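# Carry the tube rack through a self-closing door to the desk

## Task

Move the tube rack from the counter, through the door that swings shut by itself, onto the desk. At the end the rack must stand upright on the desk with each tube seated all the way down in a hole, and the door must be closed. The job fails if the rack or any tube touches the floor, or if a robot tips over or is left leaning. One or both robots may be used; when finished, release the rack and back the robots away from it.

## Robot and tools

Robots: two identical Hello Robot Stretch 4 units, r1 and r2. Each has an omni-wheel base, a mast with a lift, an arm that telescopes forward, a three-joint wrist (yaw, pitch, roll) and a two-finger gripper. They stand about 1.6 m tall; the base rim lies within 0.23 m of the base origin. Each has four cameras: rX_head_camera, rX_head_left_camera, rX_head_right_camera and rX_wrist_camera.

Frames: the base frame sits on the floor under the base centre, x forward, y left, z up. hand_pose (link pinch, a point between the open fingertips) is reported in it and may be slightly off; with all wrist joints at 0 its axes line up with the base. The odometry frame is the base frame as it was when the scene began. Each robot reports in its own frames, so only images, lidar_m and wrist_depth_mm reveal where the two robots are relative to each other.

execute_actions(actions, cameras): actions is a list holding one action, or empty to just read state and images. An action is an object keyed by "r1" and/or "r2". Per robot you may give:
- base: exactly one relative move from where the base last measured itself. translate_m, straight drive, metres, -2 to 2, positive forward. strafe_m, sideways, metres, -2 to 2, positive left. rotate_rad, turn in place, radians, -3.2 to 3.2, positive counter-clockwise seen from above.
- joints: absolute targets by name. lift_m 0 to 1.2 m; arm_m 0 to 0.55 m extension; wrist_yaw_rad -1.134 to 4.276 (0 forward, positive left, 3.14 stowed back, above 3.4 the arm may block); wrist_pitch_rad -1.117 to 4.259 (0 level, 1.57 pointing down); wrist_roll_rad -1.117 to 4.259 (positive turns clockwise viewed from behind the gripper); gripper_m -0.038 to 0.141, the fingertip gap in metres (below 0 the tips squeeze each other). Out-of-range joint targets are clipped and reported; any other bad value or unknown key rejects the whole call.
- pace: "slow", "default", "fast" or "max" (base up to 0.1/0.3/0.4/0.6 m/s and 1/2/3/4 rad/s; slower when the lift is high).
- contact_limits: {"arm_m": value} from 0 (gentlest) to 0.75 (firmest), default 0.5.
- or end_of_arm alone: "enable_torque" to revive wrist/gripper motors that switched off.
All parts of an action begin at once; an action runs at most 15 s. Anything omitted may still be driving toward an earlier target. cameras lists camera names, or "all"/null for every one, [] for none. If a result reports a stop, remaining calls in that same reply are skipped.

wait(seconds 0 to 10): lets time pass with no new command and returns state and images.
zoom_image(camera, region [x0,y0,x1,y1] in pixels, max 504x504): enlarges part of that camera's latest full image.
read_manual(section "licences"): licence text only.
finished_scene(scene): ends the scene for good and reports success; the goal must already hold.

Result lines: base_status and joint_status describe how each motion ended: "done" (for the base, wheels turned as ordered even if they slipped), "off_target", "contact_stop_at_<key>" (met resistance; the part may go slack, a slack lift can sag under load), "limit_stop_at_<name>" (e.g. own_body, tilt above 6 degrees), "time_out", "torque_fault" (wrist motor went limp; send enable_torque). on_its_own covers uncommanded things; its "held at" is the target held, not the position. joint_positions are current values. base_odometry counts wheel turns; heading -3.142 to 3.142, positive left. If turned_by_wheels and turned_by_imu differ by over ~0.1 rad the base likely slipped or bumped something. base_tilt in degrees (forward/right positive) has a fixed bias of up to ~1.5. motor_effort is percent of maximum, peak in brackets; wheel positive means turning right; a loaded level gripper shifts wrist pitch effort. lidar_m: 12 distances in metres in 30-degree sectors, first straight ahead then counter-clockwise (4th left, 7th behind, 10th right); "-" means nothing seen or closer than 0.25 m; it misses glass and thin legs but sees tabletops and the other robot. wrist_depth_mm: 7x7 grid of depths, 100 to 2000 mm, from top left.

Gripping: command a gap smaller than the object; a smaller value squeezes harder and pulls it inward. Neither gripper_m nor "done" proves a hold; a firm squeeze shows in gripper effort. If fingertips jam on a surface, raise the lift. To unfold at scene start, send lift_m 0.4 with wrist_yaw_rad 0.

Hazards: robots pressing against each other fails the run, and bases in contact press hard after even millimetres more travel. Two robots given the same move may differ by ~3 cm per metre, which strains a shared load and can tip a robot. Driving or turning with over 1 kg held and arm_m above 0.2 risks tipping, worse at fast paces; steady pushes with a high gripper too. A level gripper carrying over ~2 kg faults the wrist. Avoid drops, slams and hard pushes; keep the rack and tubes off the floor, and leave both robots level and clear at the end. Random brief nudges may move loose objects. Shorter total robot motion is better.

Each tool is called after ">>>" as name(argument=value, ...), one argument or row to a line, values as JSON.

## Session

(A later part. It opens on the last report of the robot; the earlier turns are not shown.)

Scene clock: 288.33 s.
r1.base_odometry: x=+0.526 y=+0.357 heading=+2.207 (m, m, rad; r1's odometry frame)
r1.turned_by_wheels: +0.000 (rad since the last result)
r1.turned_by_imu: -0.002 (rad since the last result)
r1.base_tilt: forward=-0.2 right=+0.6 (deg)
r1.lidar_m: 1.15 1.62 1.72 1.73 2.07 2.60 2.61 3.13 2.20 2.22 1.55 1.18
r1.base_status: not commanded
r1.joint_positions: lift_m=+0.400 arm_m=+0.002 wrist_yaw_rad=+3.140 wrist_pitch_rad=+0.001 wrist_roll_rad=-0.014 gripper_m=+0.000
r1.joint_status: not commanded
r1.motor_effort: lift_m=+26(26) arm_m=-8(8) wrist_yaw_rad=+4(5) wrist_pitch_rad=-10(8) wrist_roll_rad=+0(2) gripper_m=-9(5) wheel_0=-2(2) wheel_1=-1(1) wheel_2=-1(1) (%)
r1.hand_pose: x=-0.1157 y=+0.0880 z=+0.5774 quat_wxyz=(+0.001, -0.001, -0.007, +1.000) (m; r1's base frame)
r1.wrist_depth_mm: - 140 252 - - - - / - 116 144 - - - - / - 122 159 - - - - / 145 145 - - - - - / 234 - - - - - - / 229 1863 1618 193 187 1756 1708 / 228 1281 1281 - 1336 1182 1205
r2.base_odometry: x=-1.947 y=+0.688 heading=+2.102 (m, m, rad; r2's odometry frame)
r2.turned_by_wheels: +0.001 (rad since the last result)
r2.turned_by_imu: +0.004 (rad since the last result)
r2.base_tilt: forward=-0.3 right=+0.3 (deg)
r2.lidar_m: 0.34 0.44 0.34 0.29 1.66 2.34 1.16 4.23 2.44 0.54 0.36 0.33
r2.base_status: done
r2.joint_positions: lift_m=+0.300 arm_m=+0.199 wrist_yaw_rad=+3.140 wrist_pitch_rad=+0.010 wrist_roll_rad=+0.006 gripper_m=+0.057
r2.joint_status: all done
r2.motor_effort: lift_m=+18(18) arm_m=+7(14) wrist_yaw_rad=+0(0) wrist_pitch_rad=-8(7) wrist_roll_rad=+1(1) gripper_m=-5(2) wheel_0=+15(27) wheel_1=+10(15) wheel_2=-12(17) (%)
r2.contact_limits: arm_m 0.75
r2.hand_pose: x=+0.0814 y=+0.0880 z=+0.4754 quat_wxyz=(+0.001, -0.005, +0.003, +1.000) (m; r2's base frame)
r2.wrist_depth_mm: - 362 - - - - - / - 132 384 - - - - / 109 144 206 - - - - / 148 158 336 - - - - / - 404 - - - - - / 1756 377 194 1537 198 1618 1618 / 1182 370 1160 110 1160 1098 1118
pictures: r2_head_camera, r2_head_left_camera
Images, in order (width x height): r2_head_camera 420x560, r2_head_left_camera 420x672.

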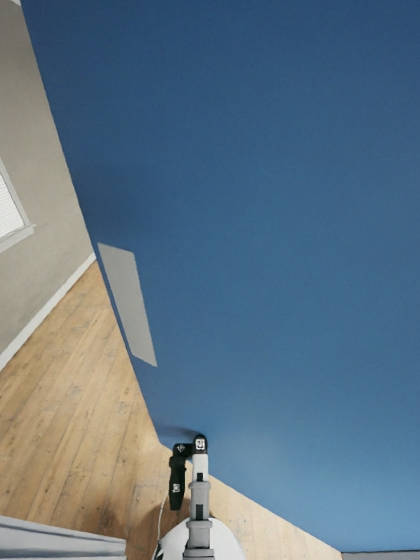

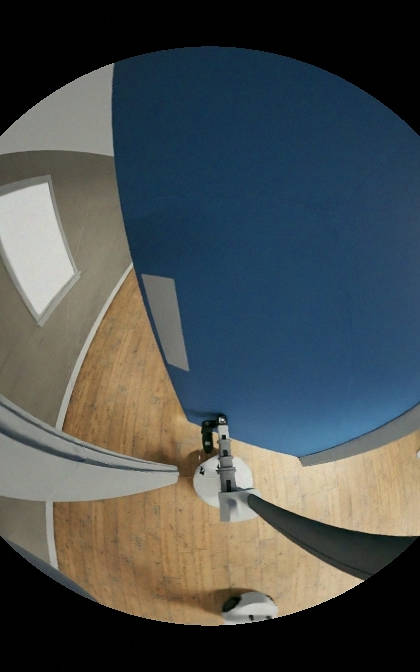

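>>> execute_actions(
  actions=[
    {"r2":{"joints":{"arm_m":0.42},"contact_limits":{"arm_m":0.75},"pace":"slow"}},
  ],
  cameras=["r2_head_camera"],
)

Scene clock: 293.53 s.
r1.base_odometry: x=+0.526 y=+0.357 heading=+2.207 (m, m, rad; r1's odometry frame)
r1.turned_by_wheels: +0.000 (rad since the last result)
r1.turned_by_imu: -0.002 (rad since the last result)
r1.base_tilt: forward=-0.1 right=+0.6 (deg)
r1.lidar_m: 1.16 1.61 1.73 1.73 2.07 2.61 2.62 3.12 2.21 2.20 1.56 1.18
r1.base_status: not commanded
r1.joint_positions: lift_m=+0.400 arm_m=+0.002 wrist_yaw_rad=+3.140 wrist_pitch_rad=+0.001 wrist_roll_rad=-0.014 gripper_m=+0.000
r1.joint_status: not commanded
r1.motor_effort: lift_m=+26(26) arm_m=-8(7) wrist_yaw_rad=+6(3) wrist_pitch_rad=-7(9) wrist_roll_rad=+0(0) gripper_m=-8(6) wheel_0=-2(2) wheel_1=-1(1) wheel_2=-1(0) (%)
r1.hand_pose: x=-0.1157 y=+0.0880 z=+0.5774 quat_wxyz=(+0.001, -0.001, -0.007, +1.000) (m; r1's base frame)
r1.wrist_depth_mm: - 140 250 - - - - / - 116 144 - - - - / - 122 159 - - - - / 145 145 - - - - - / 235 - - - - - - / 231 1863 1576 194 187 1756 1661 / 228 1281 1255 - 1366 1160 1229
r2.base_odometry: x=-1.947 y=+0.688 heading=+2.102 (m, m, rad; r2's odometry frame)
r2.turned_by_wheels: +0.001 (rad since the last result)
r2.turned_by_imu: +0.003 (rad since the last result)
r2.base_tilt: forward=-0.3 right=+0.3 (deg)
r2.lidar_m: 0.50 2.21 0.34 0.32 1.68 2.31 1.18 4.22 2.44 0.56 0.44 0.45
r2.base_status: not commanded
r2.joint_positions: lift_m=+0.300 arm_m=+0.418 wrist_yaw_rad=+3.139 wrist_pitch_rad=+0.010 wrist_roll_rad=+0.006 gripper_m=+0.057
r2.joint_status: all done
r2.motor_effort: lift_m=+18(18) arm_m=+12(17) wrist_yaw_rad=+0(1) wrist_pitch_rad=-7(8) wrist_roll_rad=+1(1) gripper_m=-2(7) wheel_0=+15(15) wheel_1=+10(10) wheel_2=-5(12) (%)
r2.contact_limits: arm_m 0.75
r2.hand_pose: x=+0.3005 y=+0.0880 z=+0.4754 quat_wxyz=(+0.001, -0.005, +0.003, +1.000) (m; r2's base frame)
r2.wrist_depth_mm: 110 - - - - - 394 / 105 113 1921 - - - 399 / 111 124 264 - - - 402 / 113 - 439 - - - 399 / - - 1756 - - - 402 / 1708 1756 195 1618 197 1537 402 / 1182 1098 621 110 1160 477 402
pictures: r2_head_camera
Images, in order (width x height): r2_head_camera 420x560.

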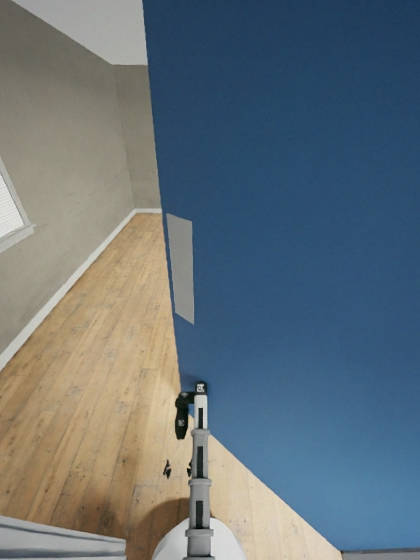

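>>> execute_actions(
  actions=[
    {"r2":{"base":{"translate_m":0.25},"joints":{"arm_m":0.15},"contact_limits":{"arm_m":0.75},"pace":"slow"}},
  ],
  cameras=["r2_head_camera","r2_head_right_camera"],
)

Scene clock: 299.23 s.
r1.base_odometry: x=+0.526 y=+0.357 heading=+2.207 (m, m, rad; r1's odometry frame)
r1.turned_by_wheels: +0.000 (rad since the last result)
r1.turned_by_imu: -0.002 (rad since the last result)
r1.base_tilt: forward=-0.1 right=+0.6 (deg)
r1.lidar_m: 1.40 1.63 1.71 1.74 2.06 2.60 2.59 3.14 2.20 2.22 1.55 1.42
r1.base_status: not commanded
r1.joint_positions: lift_m=+0.400 arm_m=+0.002 wrist_yaw_rad=+3.140 wrist_pitch_rad=+0.001 wrist_roll_rad=-0.014 gripper_m=+0.000
r1.joint_status: not commanded
r1.motor_effort: lift_m=+26(26) arm_m=-8(7) wrist_yaw_rad=+3(5) wrist_pitch_rad=-7(9) wrist_roll_rad=+1(1) gripper_m=-7(6) wheel_0=-2(2) wheel_1=-1(1) wheel_2=+0(1) (%)
r1.hand_pose: x=-0.1157 y=+0.0880 z=+0.5774 quat_wxyz=(+0.001, -0.001, -0.007, +1.000) (m; r1's base frame)
r1.wrist_depth_mm: - 140 252 - - - - / - 117 144 - - - - / - 122 159 - - - - / 145 145 - - - - - / 235 - - - - - - / 231 1863 1618 195 188 1756 1661 / 227 1308 1281 - 1336 1160 1229
r2.base_odometry: x=-2.075 y=+0.902 heading=+2.104 (m, m, rad; r2's odometry frame)
r2.turned_by_wheels: +0.002 (rad since the last result)
r2.turned_by_imu: +0.006 (rad since the last result)
r2.base_tilt: forward=-0.2 right=+0.4 (deg)
r2.lidar_m: 0.27 0.46 1.64 0.46 0.34 2.55 1.42 4.38 0.65 0.34 0.25 0.25
r2.base_status: done
r2.joint_positions: lift_m=+0.300 arm_m=+0.150 wrist_yaw_rad=+3.140 wrist_pitch_rad=+0.010 wrist_roll_rad=+0.006 gripper_m=+0.057
r2.joint_status: all done
r2.motor_effort: lift_m=+18(18) arm_m=+1(11) wrist_yaw_rad=+2(1) wrist_pitch_rad=-7(7) wrist_roll_rad=+1(1) gripper_m=-8(5) wheel_0=+20(18) wheel_1=+7(14) wheel_2=-2(8) (%)
r2.contact_limits: arm_m 0.75
r2.hand_pose: x=+0.0323 y=+0.0880 z=+0.4754 quat_wxyz=(+0.001, -0.005, +0.003, +1.000) (m; r2's base frame)
r2.wrist_depth_mm: 128 133 1921 - - - 387 / - 128 285 - - - 389 / 108 129 239 - - - 394 / 129 156 310 - - - 394 / - 366 - - - - 394 / 1618 343 195 1661 197 1499 392 / 1098 325 1138 110 1138 500 394
pictures: r2_head_camera, r2_head_right_camera
Images, in order (width x height): r2_head_camera 420x560, r2_head_right_camera 420x672.

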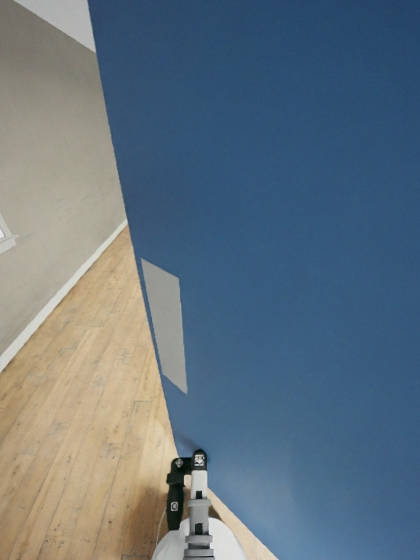

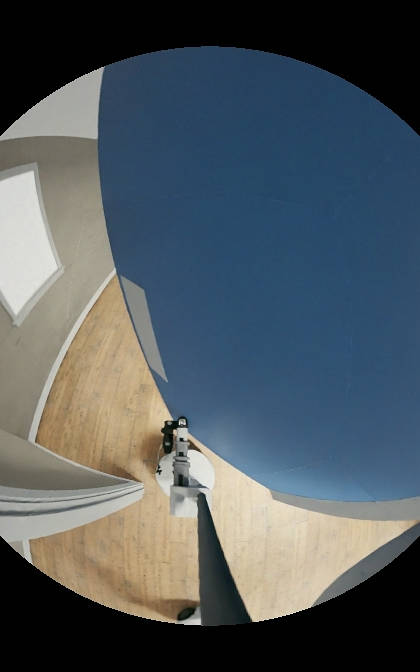

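>>> execute_actions(
  actions=[
    {"r2":{"base":{"translate_m":0.25},"joints":{"arm_m":0.0},"pace":"slow"}},
  ],
  cameras=["r2_head_camera","r2_head_right_camera"],
)

Scene clock: 307.67 s.
r1.base_odometry: x=+0.526 y=+0.357 heading=+2.207 (m, m, rad; r1's odometry frame)
r1.turned_by_wheels: +0.000 (rad since the last result)
r1.turned_by_imu: -0.003 (rad since the last result)
r1.base_tilt: forward=-0.2 right=+0.6 (deg)
r1.lidar_m: 1.43 1.61 1.72 1.72 2.05 2.62 2.60 3.13 2.20 2.21 1.55 1.45
r1.base_status: not commanded
r1.joint_positions: lift_m=+0.400 arm_m=+0.002 wrist_yaw_rad=+3.140 wrist_pitch_rad=+0.001 wrist_roll_rad=-0.014 gripper_m=+0.000
r1.joint_status: not commanded
r1.motor_effort: lift_m=+26(26) arm_m=-7(7) wrist_yaw_rad=+6(5) wrist_pitch_rad=-8(9) wrist_roll_rad=+1(1) gripper_m=-4(4) wheel_0=-2(2) wheel_1=-1(1) wheel_2=+0(0) (%)
r1.hand_pose: x=-0.1157 y=+0.0880 z=+0.5774 quat_wxyz=(+0.001, -0.001, -0.007, +1.000) (m; r1's base frame)
r1.wrist_depth_mm: - 141 252 - - - - / - 117 144 - - - - / - 122 160 - - - - / 146 145 - - - - - / 236 - - - - - - / 230 1921 1618 193 187 1708 1618 / 228 1281 1336 - 1336 1160 1229
r2.base_odometry: x=-2.202 y=+1.117 heading=+2.104 (m, m, rad; r2's odometry frame)
r2.turned_by_wheels: +0.000 (rad since the last result)
r2.turned_by_imu: +0.001 (rad since the last result)
r2.base_tilt: forward=-0.3 right=+0.4 (deg)
r2.lidar_m: 0.25 2.19 1.63 1.36 0.51 0.49 1.68 4.62 0.37 0.25 - 0.25
r2.base_status: done
r2.joint_positions: lift_m=+0.300 arm_m=+0.001 wrist_yaw_rad=+3.140 wrist_pitch_rad=+0.010 wrist_roll_rad=+0.006 gripper_m=+0.057
r2.joint_status: all done
r2.motor_effort: lift_m=+18(18) arm_m=-4(5) wrist_yaw_rad=-2(3) wrist_pitch_rad=-7(7) wrist_roll_rad=+1(1) gripper_m=-4(5) wheel_0=+12(23) wheel_1=+1(9) wheel_2=-13(19) (%)
r2.hand_pose: x=-0.1167 y=+0.0879 z=+0.4754 quat_wxyz=(+0.001, -0.005, +0.003, +1.000) (m; r2's base frame)
r2.wrist_depth_mm: - 138 - - - 525 469 / - 122 161 - - 525 466 / - 127 170 - - 535 469 / 140 140 - - - 539 473 / - - - - - 535 473 / 1576 1708 194 1661 198 539 477 / 1098 1098 1160 110 1138 496 477
pictures: r2_head_camera, r2_head_right_camera
Images, in order (width x height): r2_head_camera 420x560, r2_head_right_camera 420x672.

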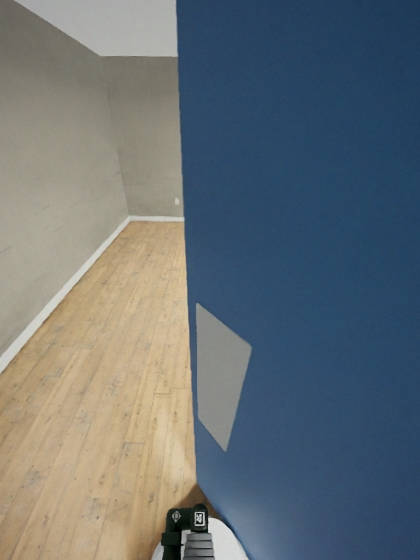

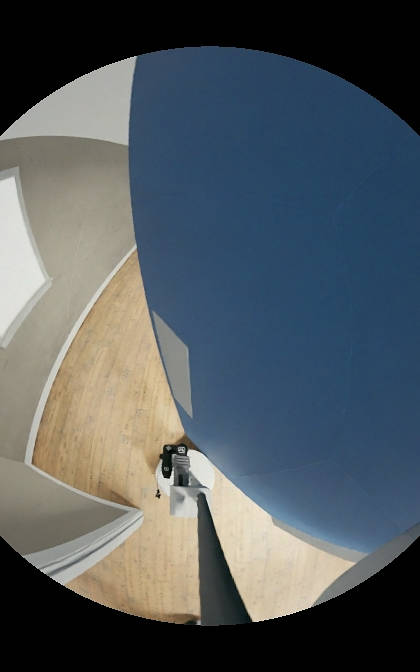

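>>> execute_actions(
  actions=[
    {"r2":{"base":{"strafe_m":-0.3},"pace":"slow"}},
  ],
  cameras=["r2_head_camera","r2_head_right_camera"],
)

Scene clock: 312.97 s.
r1.base_odometry: x=+0.526 y=+0.357 heading=+2.207 (m, m, rad; r1's odometry frame)
r1.turned_by_wheels: +0.000 (rad since the last result)
r1.turned_by_imu: -0.002 (rad since the last result)
r1.base_tilt: forward=-0.2 right=+0.6 (deg)
r1.lidar_m: 1.42 1.61 1.69 1.73 2.07 2.60 2.61 3.14 2.20 2.22 1.55 1.45
r1.base_status: not commanded
r1.joint_positions: lift_m=+0.400 arm_m=+0.002 wrist_yaw_rad=+3.140 wrist_pitch_rad=+0.001 wrist_roll_rad=-0.014 gripper_m=+0.000
r1.joint_status: not commanded
r1.motor_effort: lift_m=+26(26) arm_m=-8(8) wrist_yaw_rad=+5(4) wrist_pitch_rad=-7(9) wrist_roll_rad=+2(1) gripper_m=-4(5) wheel_0=-2(2) wheel_1=-1(1) wheel_2=+0(1) (%)
r1.hand_pose: x=-0.1157 y=+0.0880 z=+0.5774 quat_wxyz=(+0.001, -0.001, -0.007, +1.000) (m; r1's base frame)
r1.wrist_depth_mm: - 141 252 - - - - / - 116 144 - - - - / - 122 159 - - - - / 145 144 - - - - - / 235 - - - - - - / 232 1863 1576 195 187 1756 1661 / 227 1281 1281 - 1281 1160 1229
r2.base_odometry: x=-1.944 y=+1.269 heading=+2.104 (m, m, rad; r2's odometry frame)
r2.turned_by_wheels: +0.000 (rad since the last result)
r2.turned_by_imu: +0.003 (rad since the last result)
r2.base_tilt: forward=-0.2 right=+0.3 (deg)
r2.lidar_m: 0.41 2.63 1.92 1.39 0.72 2.75 1.68 0.46 0.25 0.25 0.25 0.25
r2.base_status: done
r2.joint_positions: lift_m=+0.300 arm_m=+0.001 wrist_yaw_rad=+3.140 wrist_pitch_rad=+0.010 wrist_roll_rad=+0.006 gripper_m=+0.057
r2.joint_status: not commanded
r2.motor_effort: lift_m=+18(18) arm_m=-4(4) wrist_yaw_rad=-2(1) wrist_pitch_rad=-7(7) wrist_roll_rad=+0(0) gripper_m=-3(4) wheel_0=+14(21) wheel_1=-9(14) wheel_2=-11(15) (%)
r2.hand_pose: x=-0.1167 y=+0.0879 z=+0.4754 quat_wxyz=(+0.001, -0.005, +0.003, +1.000) (m; r2's base frame)
r2.wrist_depth_mm: - 138 - - - - - / - 122 161 - - - - / - 127 170 - - - - / 139 139 - - - - - / - - - - - - - / 1576 1661 195 1708 198 1708 1618 / 1098 1078 1160 110 1160 1078 1098
pictures: r2_head_camera, r2_head_right_camera
Images, in order (width x height): r2_head_camera 420x560, r2_head_right_camera 420x672.

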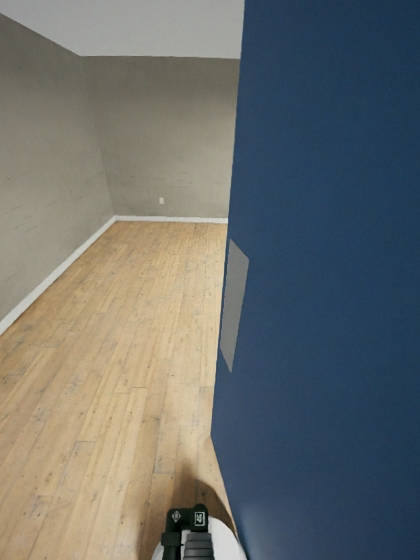

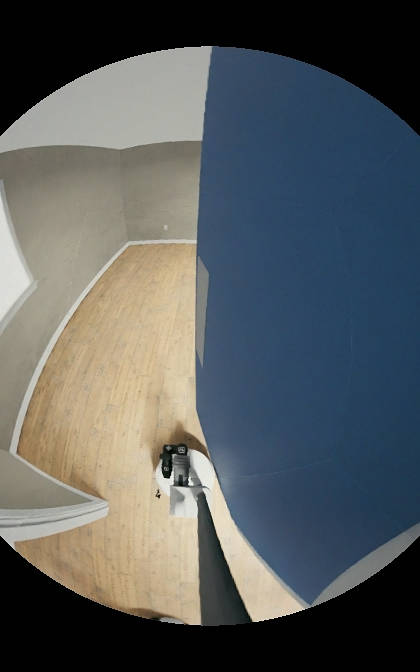

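>>> execute_actions(
  actions=[
    {"r2":{"base":{"translate_m":0.36},"pace":"slow"}},
  ],
  cameras=[],
)

>>> execute_actions(
  actions=[
    {"r2":{"base":{"strafe_m":-0.1},"pace":"slow"},"r1":{"base":{"translate_m":0.5}}},
  ],
  cameras=["r2_head_left_camera","r2_head_right_camera","r1_head_camera"],
)

Scene clock: 319.73 s.
r1.base_odometry: x=+0.526 y=+0.357 heading=+2.207 (m, m, rad; r1's odometry frame)
r1.turned_by_wheels: +0.000 (rad since the last result)
r1.turned_by_imu: -0.003 (rad since the last result)
r1.base_tilt: forward=-0.2 right=+0.6 (deg)
r1.lidar_m: 1.42 1.61 1.70 1.73 2.05 2.61 2.61 3.14 2.20 2.21 1.54 1.44
r1.base_status: not commanded
r1.joint_positions: lift_m=+0.400 arm_m=+0.002 wrist_yaw_rad=+3.140 wrist_pitch_rad=+0.001 wrist_roll_rad=-0.014 gripper_m=+0.000
r1.joint_status: not commanded
r1.motor_effort: lift_m=+26(26) arm_m=-8(8) wrist_yaw_rad=+5(4) wrist_pitch_rad=-7(10) wrist_roll_rad=-1(1) gripper_m=-4(5) wheel_0=-2(2) wheel_1=-1(1) wheel_2=-1(0) (%)
r1.hand_pose: x=-0.1157 y=+0.0880 z=+0.5774 quat_wxyz=(+0.001, -0.001, -0.007, +1.000) (m; r1's base frame)
r1.wrist_depth_mm: - 140 249 - - - - / - 116 144 - - - - / - 122 159 - - - - / 145 144 - - - - - / 235 - - - - - - / 231 1863 1618 194 187 1756 1708 / 227 1281 1255 - 1308 1205 1205
r2.base_odometry: x=-2.126 y=+1.579 heading=+2.104 (m, m, rad; r2's odometry frame)
r2.turned_by_wheels: +0.000 (rad since the last result)
r2.turned_by_imu: +0.002 (rad since the last result)
r2.base_tilt: forward=-0.3 right=+0.3 (deg)
r2.lidar_m: 3.86 2.61 1.91 1.84 1.02 0.96 2.04 0.36 0.25 - 0.25 0.25
r2.base_status: done
r2.joint_positions: lift_m=+0.300 arm_m=+0.001 wrist_yaw_rad=+3.140 wrist_pitch_rad=+0.010 wrist_roll_rad=+0.006 gripper_m=+0.057
r2.joint_status: not commanded
r2.motor_effort: lift_m=+18(18) arm_m=-4(4) wrist_yaw_rad=+0(1) wrist_pitch_rad=-6(7) wrist_roll_rad=+0(0) gripper_m=-4(4) wheel_0=+9(19) wheel_1=+0(6) wheel_2=-8(19) (%)
r2.hand_pose: x=-0.1167 y=+0.0879 z=+0.4754 quat_wxyz=(+0.001, -0.005, +0.003, +1.000) (m; r2's base frame)
r2.wrist_depth_mm: - 138 - - - - 831 / - 122 161 - - - 842 / - 127 171 - - - 854 / 139 140 - - - - 831 / 512 - - - - - 842 / 544 931 195 1708 197 1661 854 / 535 768 1160 110 1138 1078 854
pictures: none
No camera images: the call's "cameras" was empty. Leave "cameras" out to get every camera's image.

Scene clock: 322.90 s.
r1.base_odometry: x=+0.229 y=+0.759 heading=+2.207 (m, m, rad; r1's odometry frame)
r1.turned_by_wheels: +0.000 (rad since the last result)
r1.turned_by_imu: -0.003 (rad since the last result)
r1.base_tilt: forward=-0.2 right=+0.6 (deg)
r1.lidar_m: 0.95 1.05 1.57 1.58 1.88 3.09 3.08 3.56 2.37 1.72 1.09 1.32
r1.base_status: done
r1.joint_positions: lift_m=+0.400 arm_m=+0.002 wrist_yaw_rad=+3.140 wrist_pitch_rad=+0.001 wrist_roll_rad=-0.014 gripper_m=+0.000
r1.joint_status: not commanded
r1.motor_effort: lift_m=+26(26) arm_m=-8(8) wrist_yaw_rad=+3(5) wrist_pitch_rad=-8(8) wrist_roll_rad=+0(0) gripper_m=-5(5) wheel_0=+0(6) wheel_1=+2(5) wheel_2=-1(7) (%)
r1.hand_pose: x=-0.1157 y=+0.0880 z=+0.5774 quat_wxyz=(+0.001, -0.001, -0.007, +1.000) (m; r1's base frame)
r1.wrist_depth_mm: - 141 250 - - - - / - 117 144 - - - - / - 122 159 - - - - / 145 145 - - - - - / 235 - - - - - - / 230 1921 1618 195 187 1808 1661 / 228 1308 1336 - 1308 1160 1182
r2.base_odometry: x=-2.041 y=+1.629 heading=+2.104 (m, m, rad; r2's odometry frame)
r2.turned_by_wheels: +0.000 (rad since the last result)
r2.turned_by_imu: +0.002 (rad since the last result)
r2.base_tilt: forward=-0.2 right=+0.2 (deg)
r2.lidar_m: 3.85 2.76 2.00 1.95 1.02 1.04 1.59 0.30 0.25 - 0.25 0.25
r2.base_status: done
r2.joint_positions: lift_m=+0.300 arm_m=+0.001 wrist_yaw_rad=+3.140 wrist_pitch_rad=+0.010 wrist_roll_rad=+0.006 gripper_m=+0.057
r2.joint_status: not commanded
r2.motor_effort: lift_m=+18(18) arm_m=-4(4) wrist_yaw_rad=+1(1) wrist_pitch_rad=-7(7) wrist_roll_rad=+1(1) gripper_m=-6(4) wheel_0=+10(16) wheel_1=-6(12) wheel_2=-2(6) (%)
r2.hand_pose: x=-0.1167 y=+0.0879 z=+0.4754 quat_wxyz=(+0.001, -0.005, +0.003, +1.000) (m; r2's base frame)
r2.wrist_depth_mm: - 138 - - - - - / - 122 161 - - - - / - 127 171 - - - - / 139 140 - - - - - / 430 707 - - - - - / 449 654 194 1618 198 1661 1182 / 449 609 1182 110 1160 1078 960
pictures: r1_head_camera, r2_head_left_camera, r2_head_right_camera
Images, in order (width x height): r1_head_camera 420x560, r2_head_left_camera 420x672, r2_head_right_camera 420x672.

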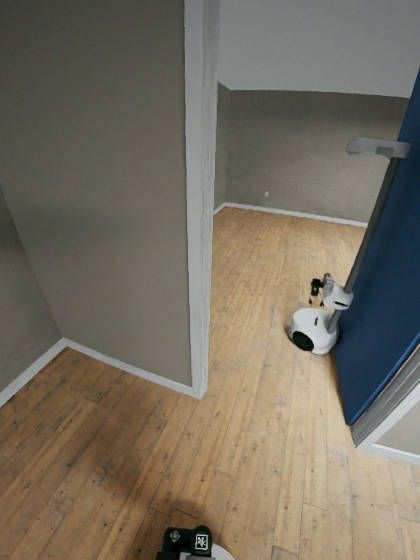

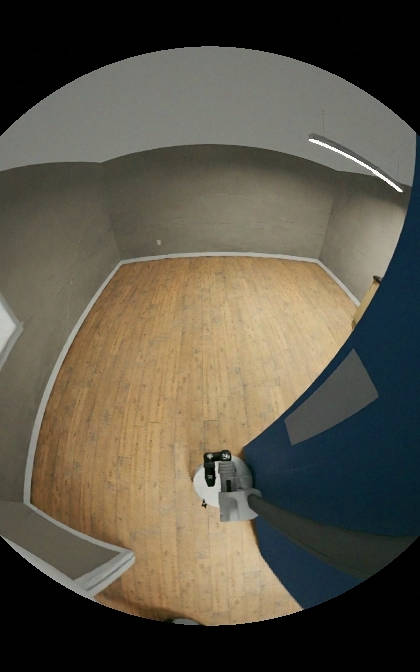

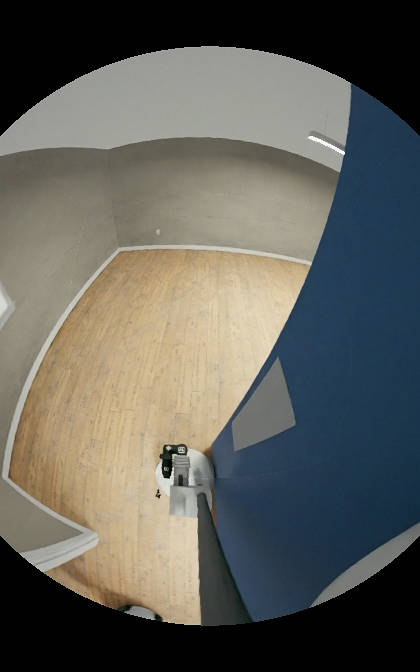

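>>> execute_actions(
  actions=[
    {"r1":{"base":{"rotate_rad":-0.37}}},
  ],
  cameras=[],
)

>>> execute_actions(
  actions=[
    {"r1":{"base":{"strafe_m":0.13}}},
  ],
  cameras=[],
)

>>> execute_actions(
  actions=[
    {"r1":{"base":{"translate_m":0.55}}},
  ],
  cameras=["r1_head_camera","r1_head_left_camera"],
)

Scene clock: 326.20 s.
r1.base_odometry: x=+0.229 y=+0.759 heading=+1.837 (m, m, rad; r1's odometry frame)
r1.turned_by_wheels: -0.370 (rad since the last result)
r1.turned_by_imu: -0.368 (rad since the last result)
r1.base_tilt: forward=-0.2 right=+0.6 (deg)
r1.lidar_m: 1.58 0.94 1.20 1.57 1.62 2.12 3.12 3.19 2.52 2.34 1.40 1.10
r1.base_status: done
r1.joint_positions: lift_m=+0.400 arm_m=+0.002 wrist_yaw_rad=+3.140 wrist_pitch_rad=+0.001 wrist_roll_rad=-0.014 gripper_m=+0.000
r1.joint_status: not commanded
r1.motor_effort: lift_m=+26(26) arm_m=-8(8) wrist_yaw_rad=+5(5) wrist_pitch_rad=-9(8) wrist_roll_rad=+1(1) gripper_m=-5(6) wheel_0=+0(6) wheel_1=+3(8) wheel_2=+0(10) (%)
r1.hand_pose: x=-0.1157 y=+0.0880 z=+0.5774 quat_wxyz=(+0.001, -0.001, -0.007, +1.000) (m; r1's base frame)
r1.wrist_depth_mm: - 140 251 - - - - / - 116 144 - - - - / - 122 159 - - - - / 145 144 - - - - - / 236 - - - - - - / 230 1808 1537 194 187 1808 1756 / 227 1281 1308 - 1366 1160 1182
r2.base_odometry: x=-2.041 y=+1.629 heading=+2.104 (m, m, rad; r2's odometry frame)
r2.turned_by_wheels: +0.000 (rad since the last result)
r2.turned_by_imu: +0.001 (rad since the last result)
r2.base_tilt: forward=-0.1 right=+0.3 (deg)
r2.lidar_m: 3.85 2.77 2.03 1.95 1.00 1.04 1.59 0.28 0.25 - 0.25 0.25
r2.base_status: not commanded
r2.joint_positions: lift_m=+0.300 arm_m=+0.001 wrist_yaw_rad=+3.140 wrist_pitch_rad=+0.010 wrist_roll_rad=+0.006 gripper_m=+0.057
r2.joint_status: not commanded
r2.motor_effort: lift_m=+18(18) arm_m=-4(4) wrist_yaw_rad=-1(1) wrist_pitch_rad=-8(7) wrist_roll_rad=+1(1) gripper_m=-6(2) wheel_0=+9(9) wheel_1=-6(5) wheel_2=-2(2) (%)
r2.hand_pose: x=-0.1167 y=+0.0879 z=+0.4754 quat_wxyz=(+0.001, -0.005, +0.003, +1.000) (m; r2's base frame)
r2.wrist_depth_mm: - 137 - - - - - / - 122 161 - - - - / - 127 171 - - - - / 140 140 - - - - - / 430 707 - - 1863 - - / 445 661 194 1708 197 1618 1160 / 445 597 1205 110 1138 1060 991
pictures: none
No camera images: the call's "cameras" was empty. Leave "cameras" out to get every camera's image.

Scene clock: 327.83 s.
r1.base_odometry: x=+0.104 y=+0.725 heading=+1.837 (m, m, rad; r1's odometry frame)
r1.turned_by_wheels: +0.000 (rad since the last result)
r1.turned_by_imu: +0.000 (rad since the last result)
r1.base_tilt: forward=-0.2 right=+0.6 (deg)
r1.lidar_m: 1.63 0.89 1.18 1.44 1.50 1.96 3.14 3.20 2.64 2.48 1.37 1.19
r1.base_status: done
r1.joint_positions: lift_m=+0.400 arm_m=+0.002 wrist_yaw_rad=+3.140 wrist_pitch_rad=+0.001 wrist_roll_rad=-0.014 gripper_m=+0.000
r1.joint_status: not commanded
r1.motor_effort: lift_m=+26(26) arm_m=-7(8) wrist_yaw_rad=+6(4) wrist_pitch_rad=-7(8) wrist_roll_rad=+1(1) gripper_m=-7(7) wheel_0=+0(8) wheel_1=+1(11) wheel_2=+0(4) (%)
r1.hand_pose: x=-0.1157 y=+0.0880 z=+0.5774 quat_wxyz=(+0.001, -0.001, -0.007, +1.000) (m; r1's base frame)
r1.wrist_depth_mm: - 140 252 - - - 1921 / - 116 144 - - - 1863 / - 122 159 - - - 1921 / 145 145 - - - - 1921 / 235 - - - - - 1863 / 230 1808 1537 193 187 1756 1661 / 228 1255 1308 - 1308 1138 1205
r2.base_odometry: x=-2.041 y=+1.629 heading=+2.104 (m, m, rad; r2's odometry frame)
r2.turned_by_wheels: +0.000 (rad since the last result)
r2.turned_by_imu: +0.001 (rad since the last result)
r2.base_tilt: forward=-0.2 right=+0.2 (deg)
r2.lidar_m: 3.85 2.75 1.99 1.97 1.03 1.03 1.64 0.28 0.25 - 0.25 0.25
r2.base_status: not commanded
r2.joint_positions: lift_m=+0.300 arm_m=+0.001 wrist_yaw_rad=+3.140 wrist_pitch_rad=+0.010 wrist_roll_rad=+0.006 gripper_m=+0.057
r2.joint_status: not commanded
r2.motor_effort: lift_m=+18(18) arm_m=-4(4) wrist_yaw_rad=-2(2) wrist_pitch_rad=-7(7) wrist_roll_rad=+1(1) gripper_m=-3(3) wheel_0=+9(10) wheel_1=-6(6) wheel_2=-2(2) (%)
r2.hand_pose: x=-0.1167 y=+0.0879 z=+0.4754 quat_wxyz=(+0.001, -0.005, +0.003, +1.000) (m; r2's base frame)
r2.wrist_depth_mm: - 137 - - - - - / - 122 161 - - - - / - 127 171 - - - - / 140 140 - - - - - / 427 707 - - 1808 - - / 445 647 194 1661 197 1708 1160 / 445 603 1182 110 1160 1078 960
pictures: none
No camera images: the call's "cameras" was empty. Leave "cameras" out to get every camera's image.

Scene clock: 331.13 s.
r1.base_odometry: x=-0.041 y=+1.256 heading=+1.838 (m, m, rad; r1's odometry frame)
r1.turned_by_wheels: +0.000 (rad since the last result)
r1.turned_by_imu: -0.003 (rad since the last result)
r1.base_tilt: forward=-0.2 right=+0.6 (deg)
r1.lidar_m: 1.09 0.39 0.43 1.06 1.55 1.99 3.73 3.75 2.61 1.87 0.82 0.94
r1.base_status: done
r1.joint_positions: lift_m=+0.400 arm_m=+0.002 wrist_yaw_rad=+3.140 wrist_pitch_rad=+0.001 wrist_roll_rad=-0.014 gripper_m=+0.000
r1.joint_status: not commanded
r1.motor_effort: lift_m=+25(26) arm_m=-8(7) wrist_yaw_rad=+3(4) wrist_pitch_rad=-10(10) wrist_roll_rad=+0(0) gripper_m=-5(8) wheel_0=+1(6) wheel_1=+2(5) wheel_2=+2(12) (%)
r1.hand_pose: x=-0.1157 y=+0.0880 z=+0.5774 quat_wxyz=(+0.001, -0.001, -0.007, +1.000) (m; r1's base frame)
r1.wrist_depth_mm: - 141 250 - - - 1863 / - 116 144 - - - 1921 / - 122 159 - - - 1983 / 146 145 - - - - - / 235 - - - - - - / 229 1863 1537 193 187 1756 1661 / 227 1281 1281 - 1336 1138 1229
r2.base_odometry: x=-2.041 y=+1.629 heading=+2.104 (m, m, rad; r2's odometry frame)
r2.turned_by_wheels: +0.000 (rad since the last result)
r2.turned_by_imu: +0.001 (rad since the last result)
r2.base_tilt: forward=-0.2 right=+0.2 (deg)
r2.lidar_m: 3.84 2.76 2.00 1.96 1.02 1.03 1.14 0.29 0.25 - 0.25 0.25
r2.base_status: not commanded
r2.joint_positions: lift_m=+0.300 arm_m=+0.001 wrist_yaw_rad=+3.140 wrist_pitch_rad=+0.010 wrist_roll_rad=+0.006 gripper_m=+0.057
r2.joint_status: not commanded
r2.motor_effort: lift_m=+18(18) arm_m=-4(4) wrist_yaw_rad=-2(3) wrist_pitch_rad=-7(7) wrist_roll_rad=+1(1) gripper_m=-2(4) wheel_0=+10(9) wheel_1=-5(6) wheel_2=-2(2) (%)
r2.hand_pose: x=-0.1167 y=+0.0879 z=+0.4754 quat_wxyz=(+0.001, -0.005, +0.003, +1.000) (m; r2's base frame)
r2.wrist_depth_mm: - 138 - - - - - / - 122 161 - - - - / - 127 171 - - - - / 140 140 - - - - - / 430 707 - - - - - / 449 654 195 1661 197 1205 1160 / 449 603 1182 110 1138 1060 1008
pictures: r1_head_camera, r1_head_left_camera
Images, in order (width x height): r1_head_camera 420x560, r1_head_left_camera 420x672.

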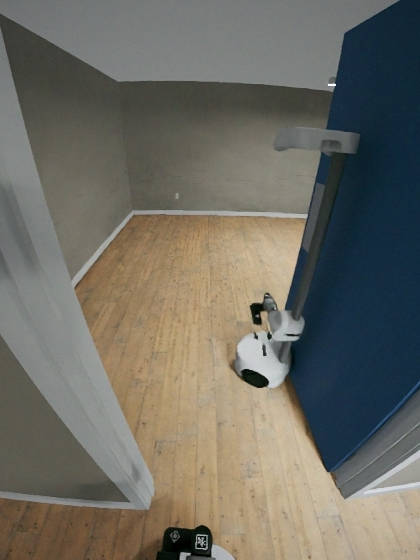

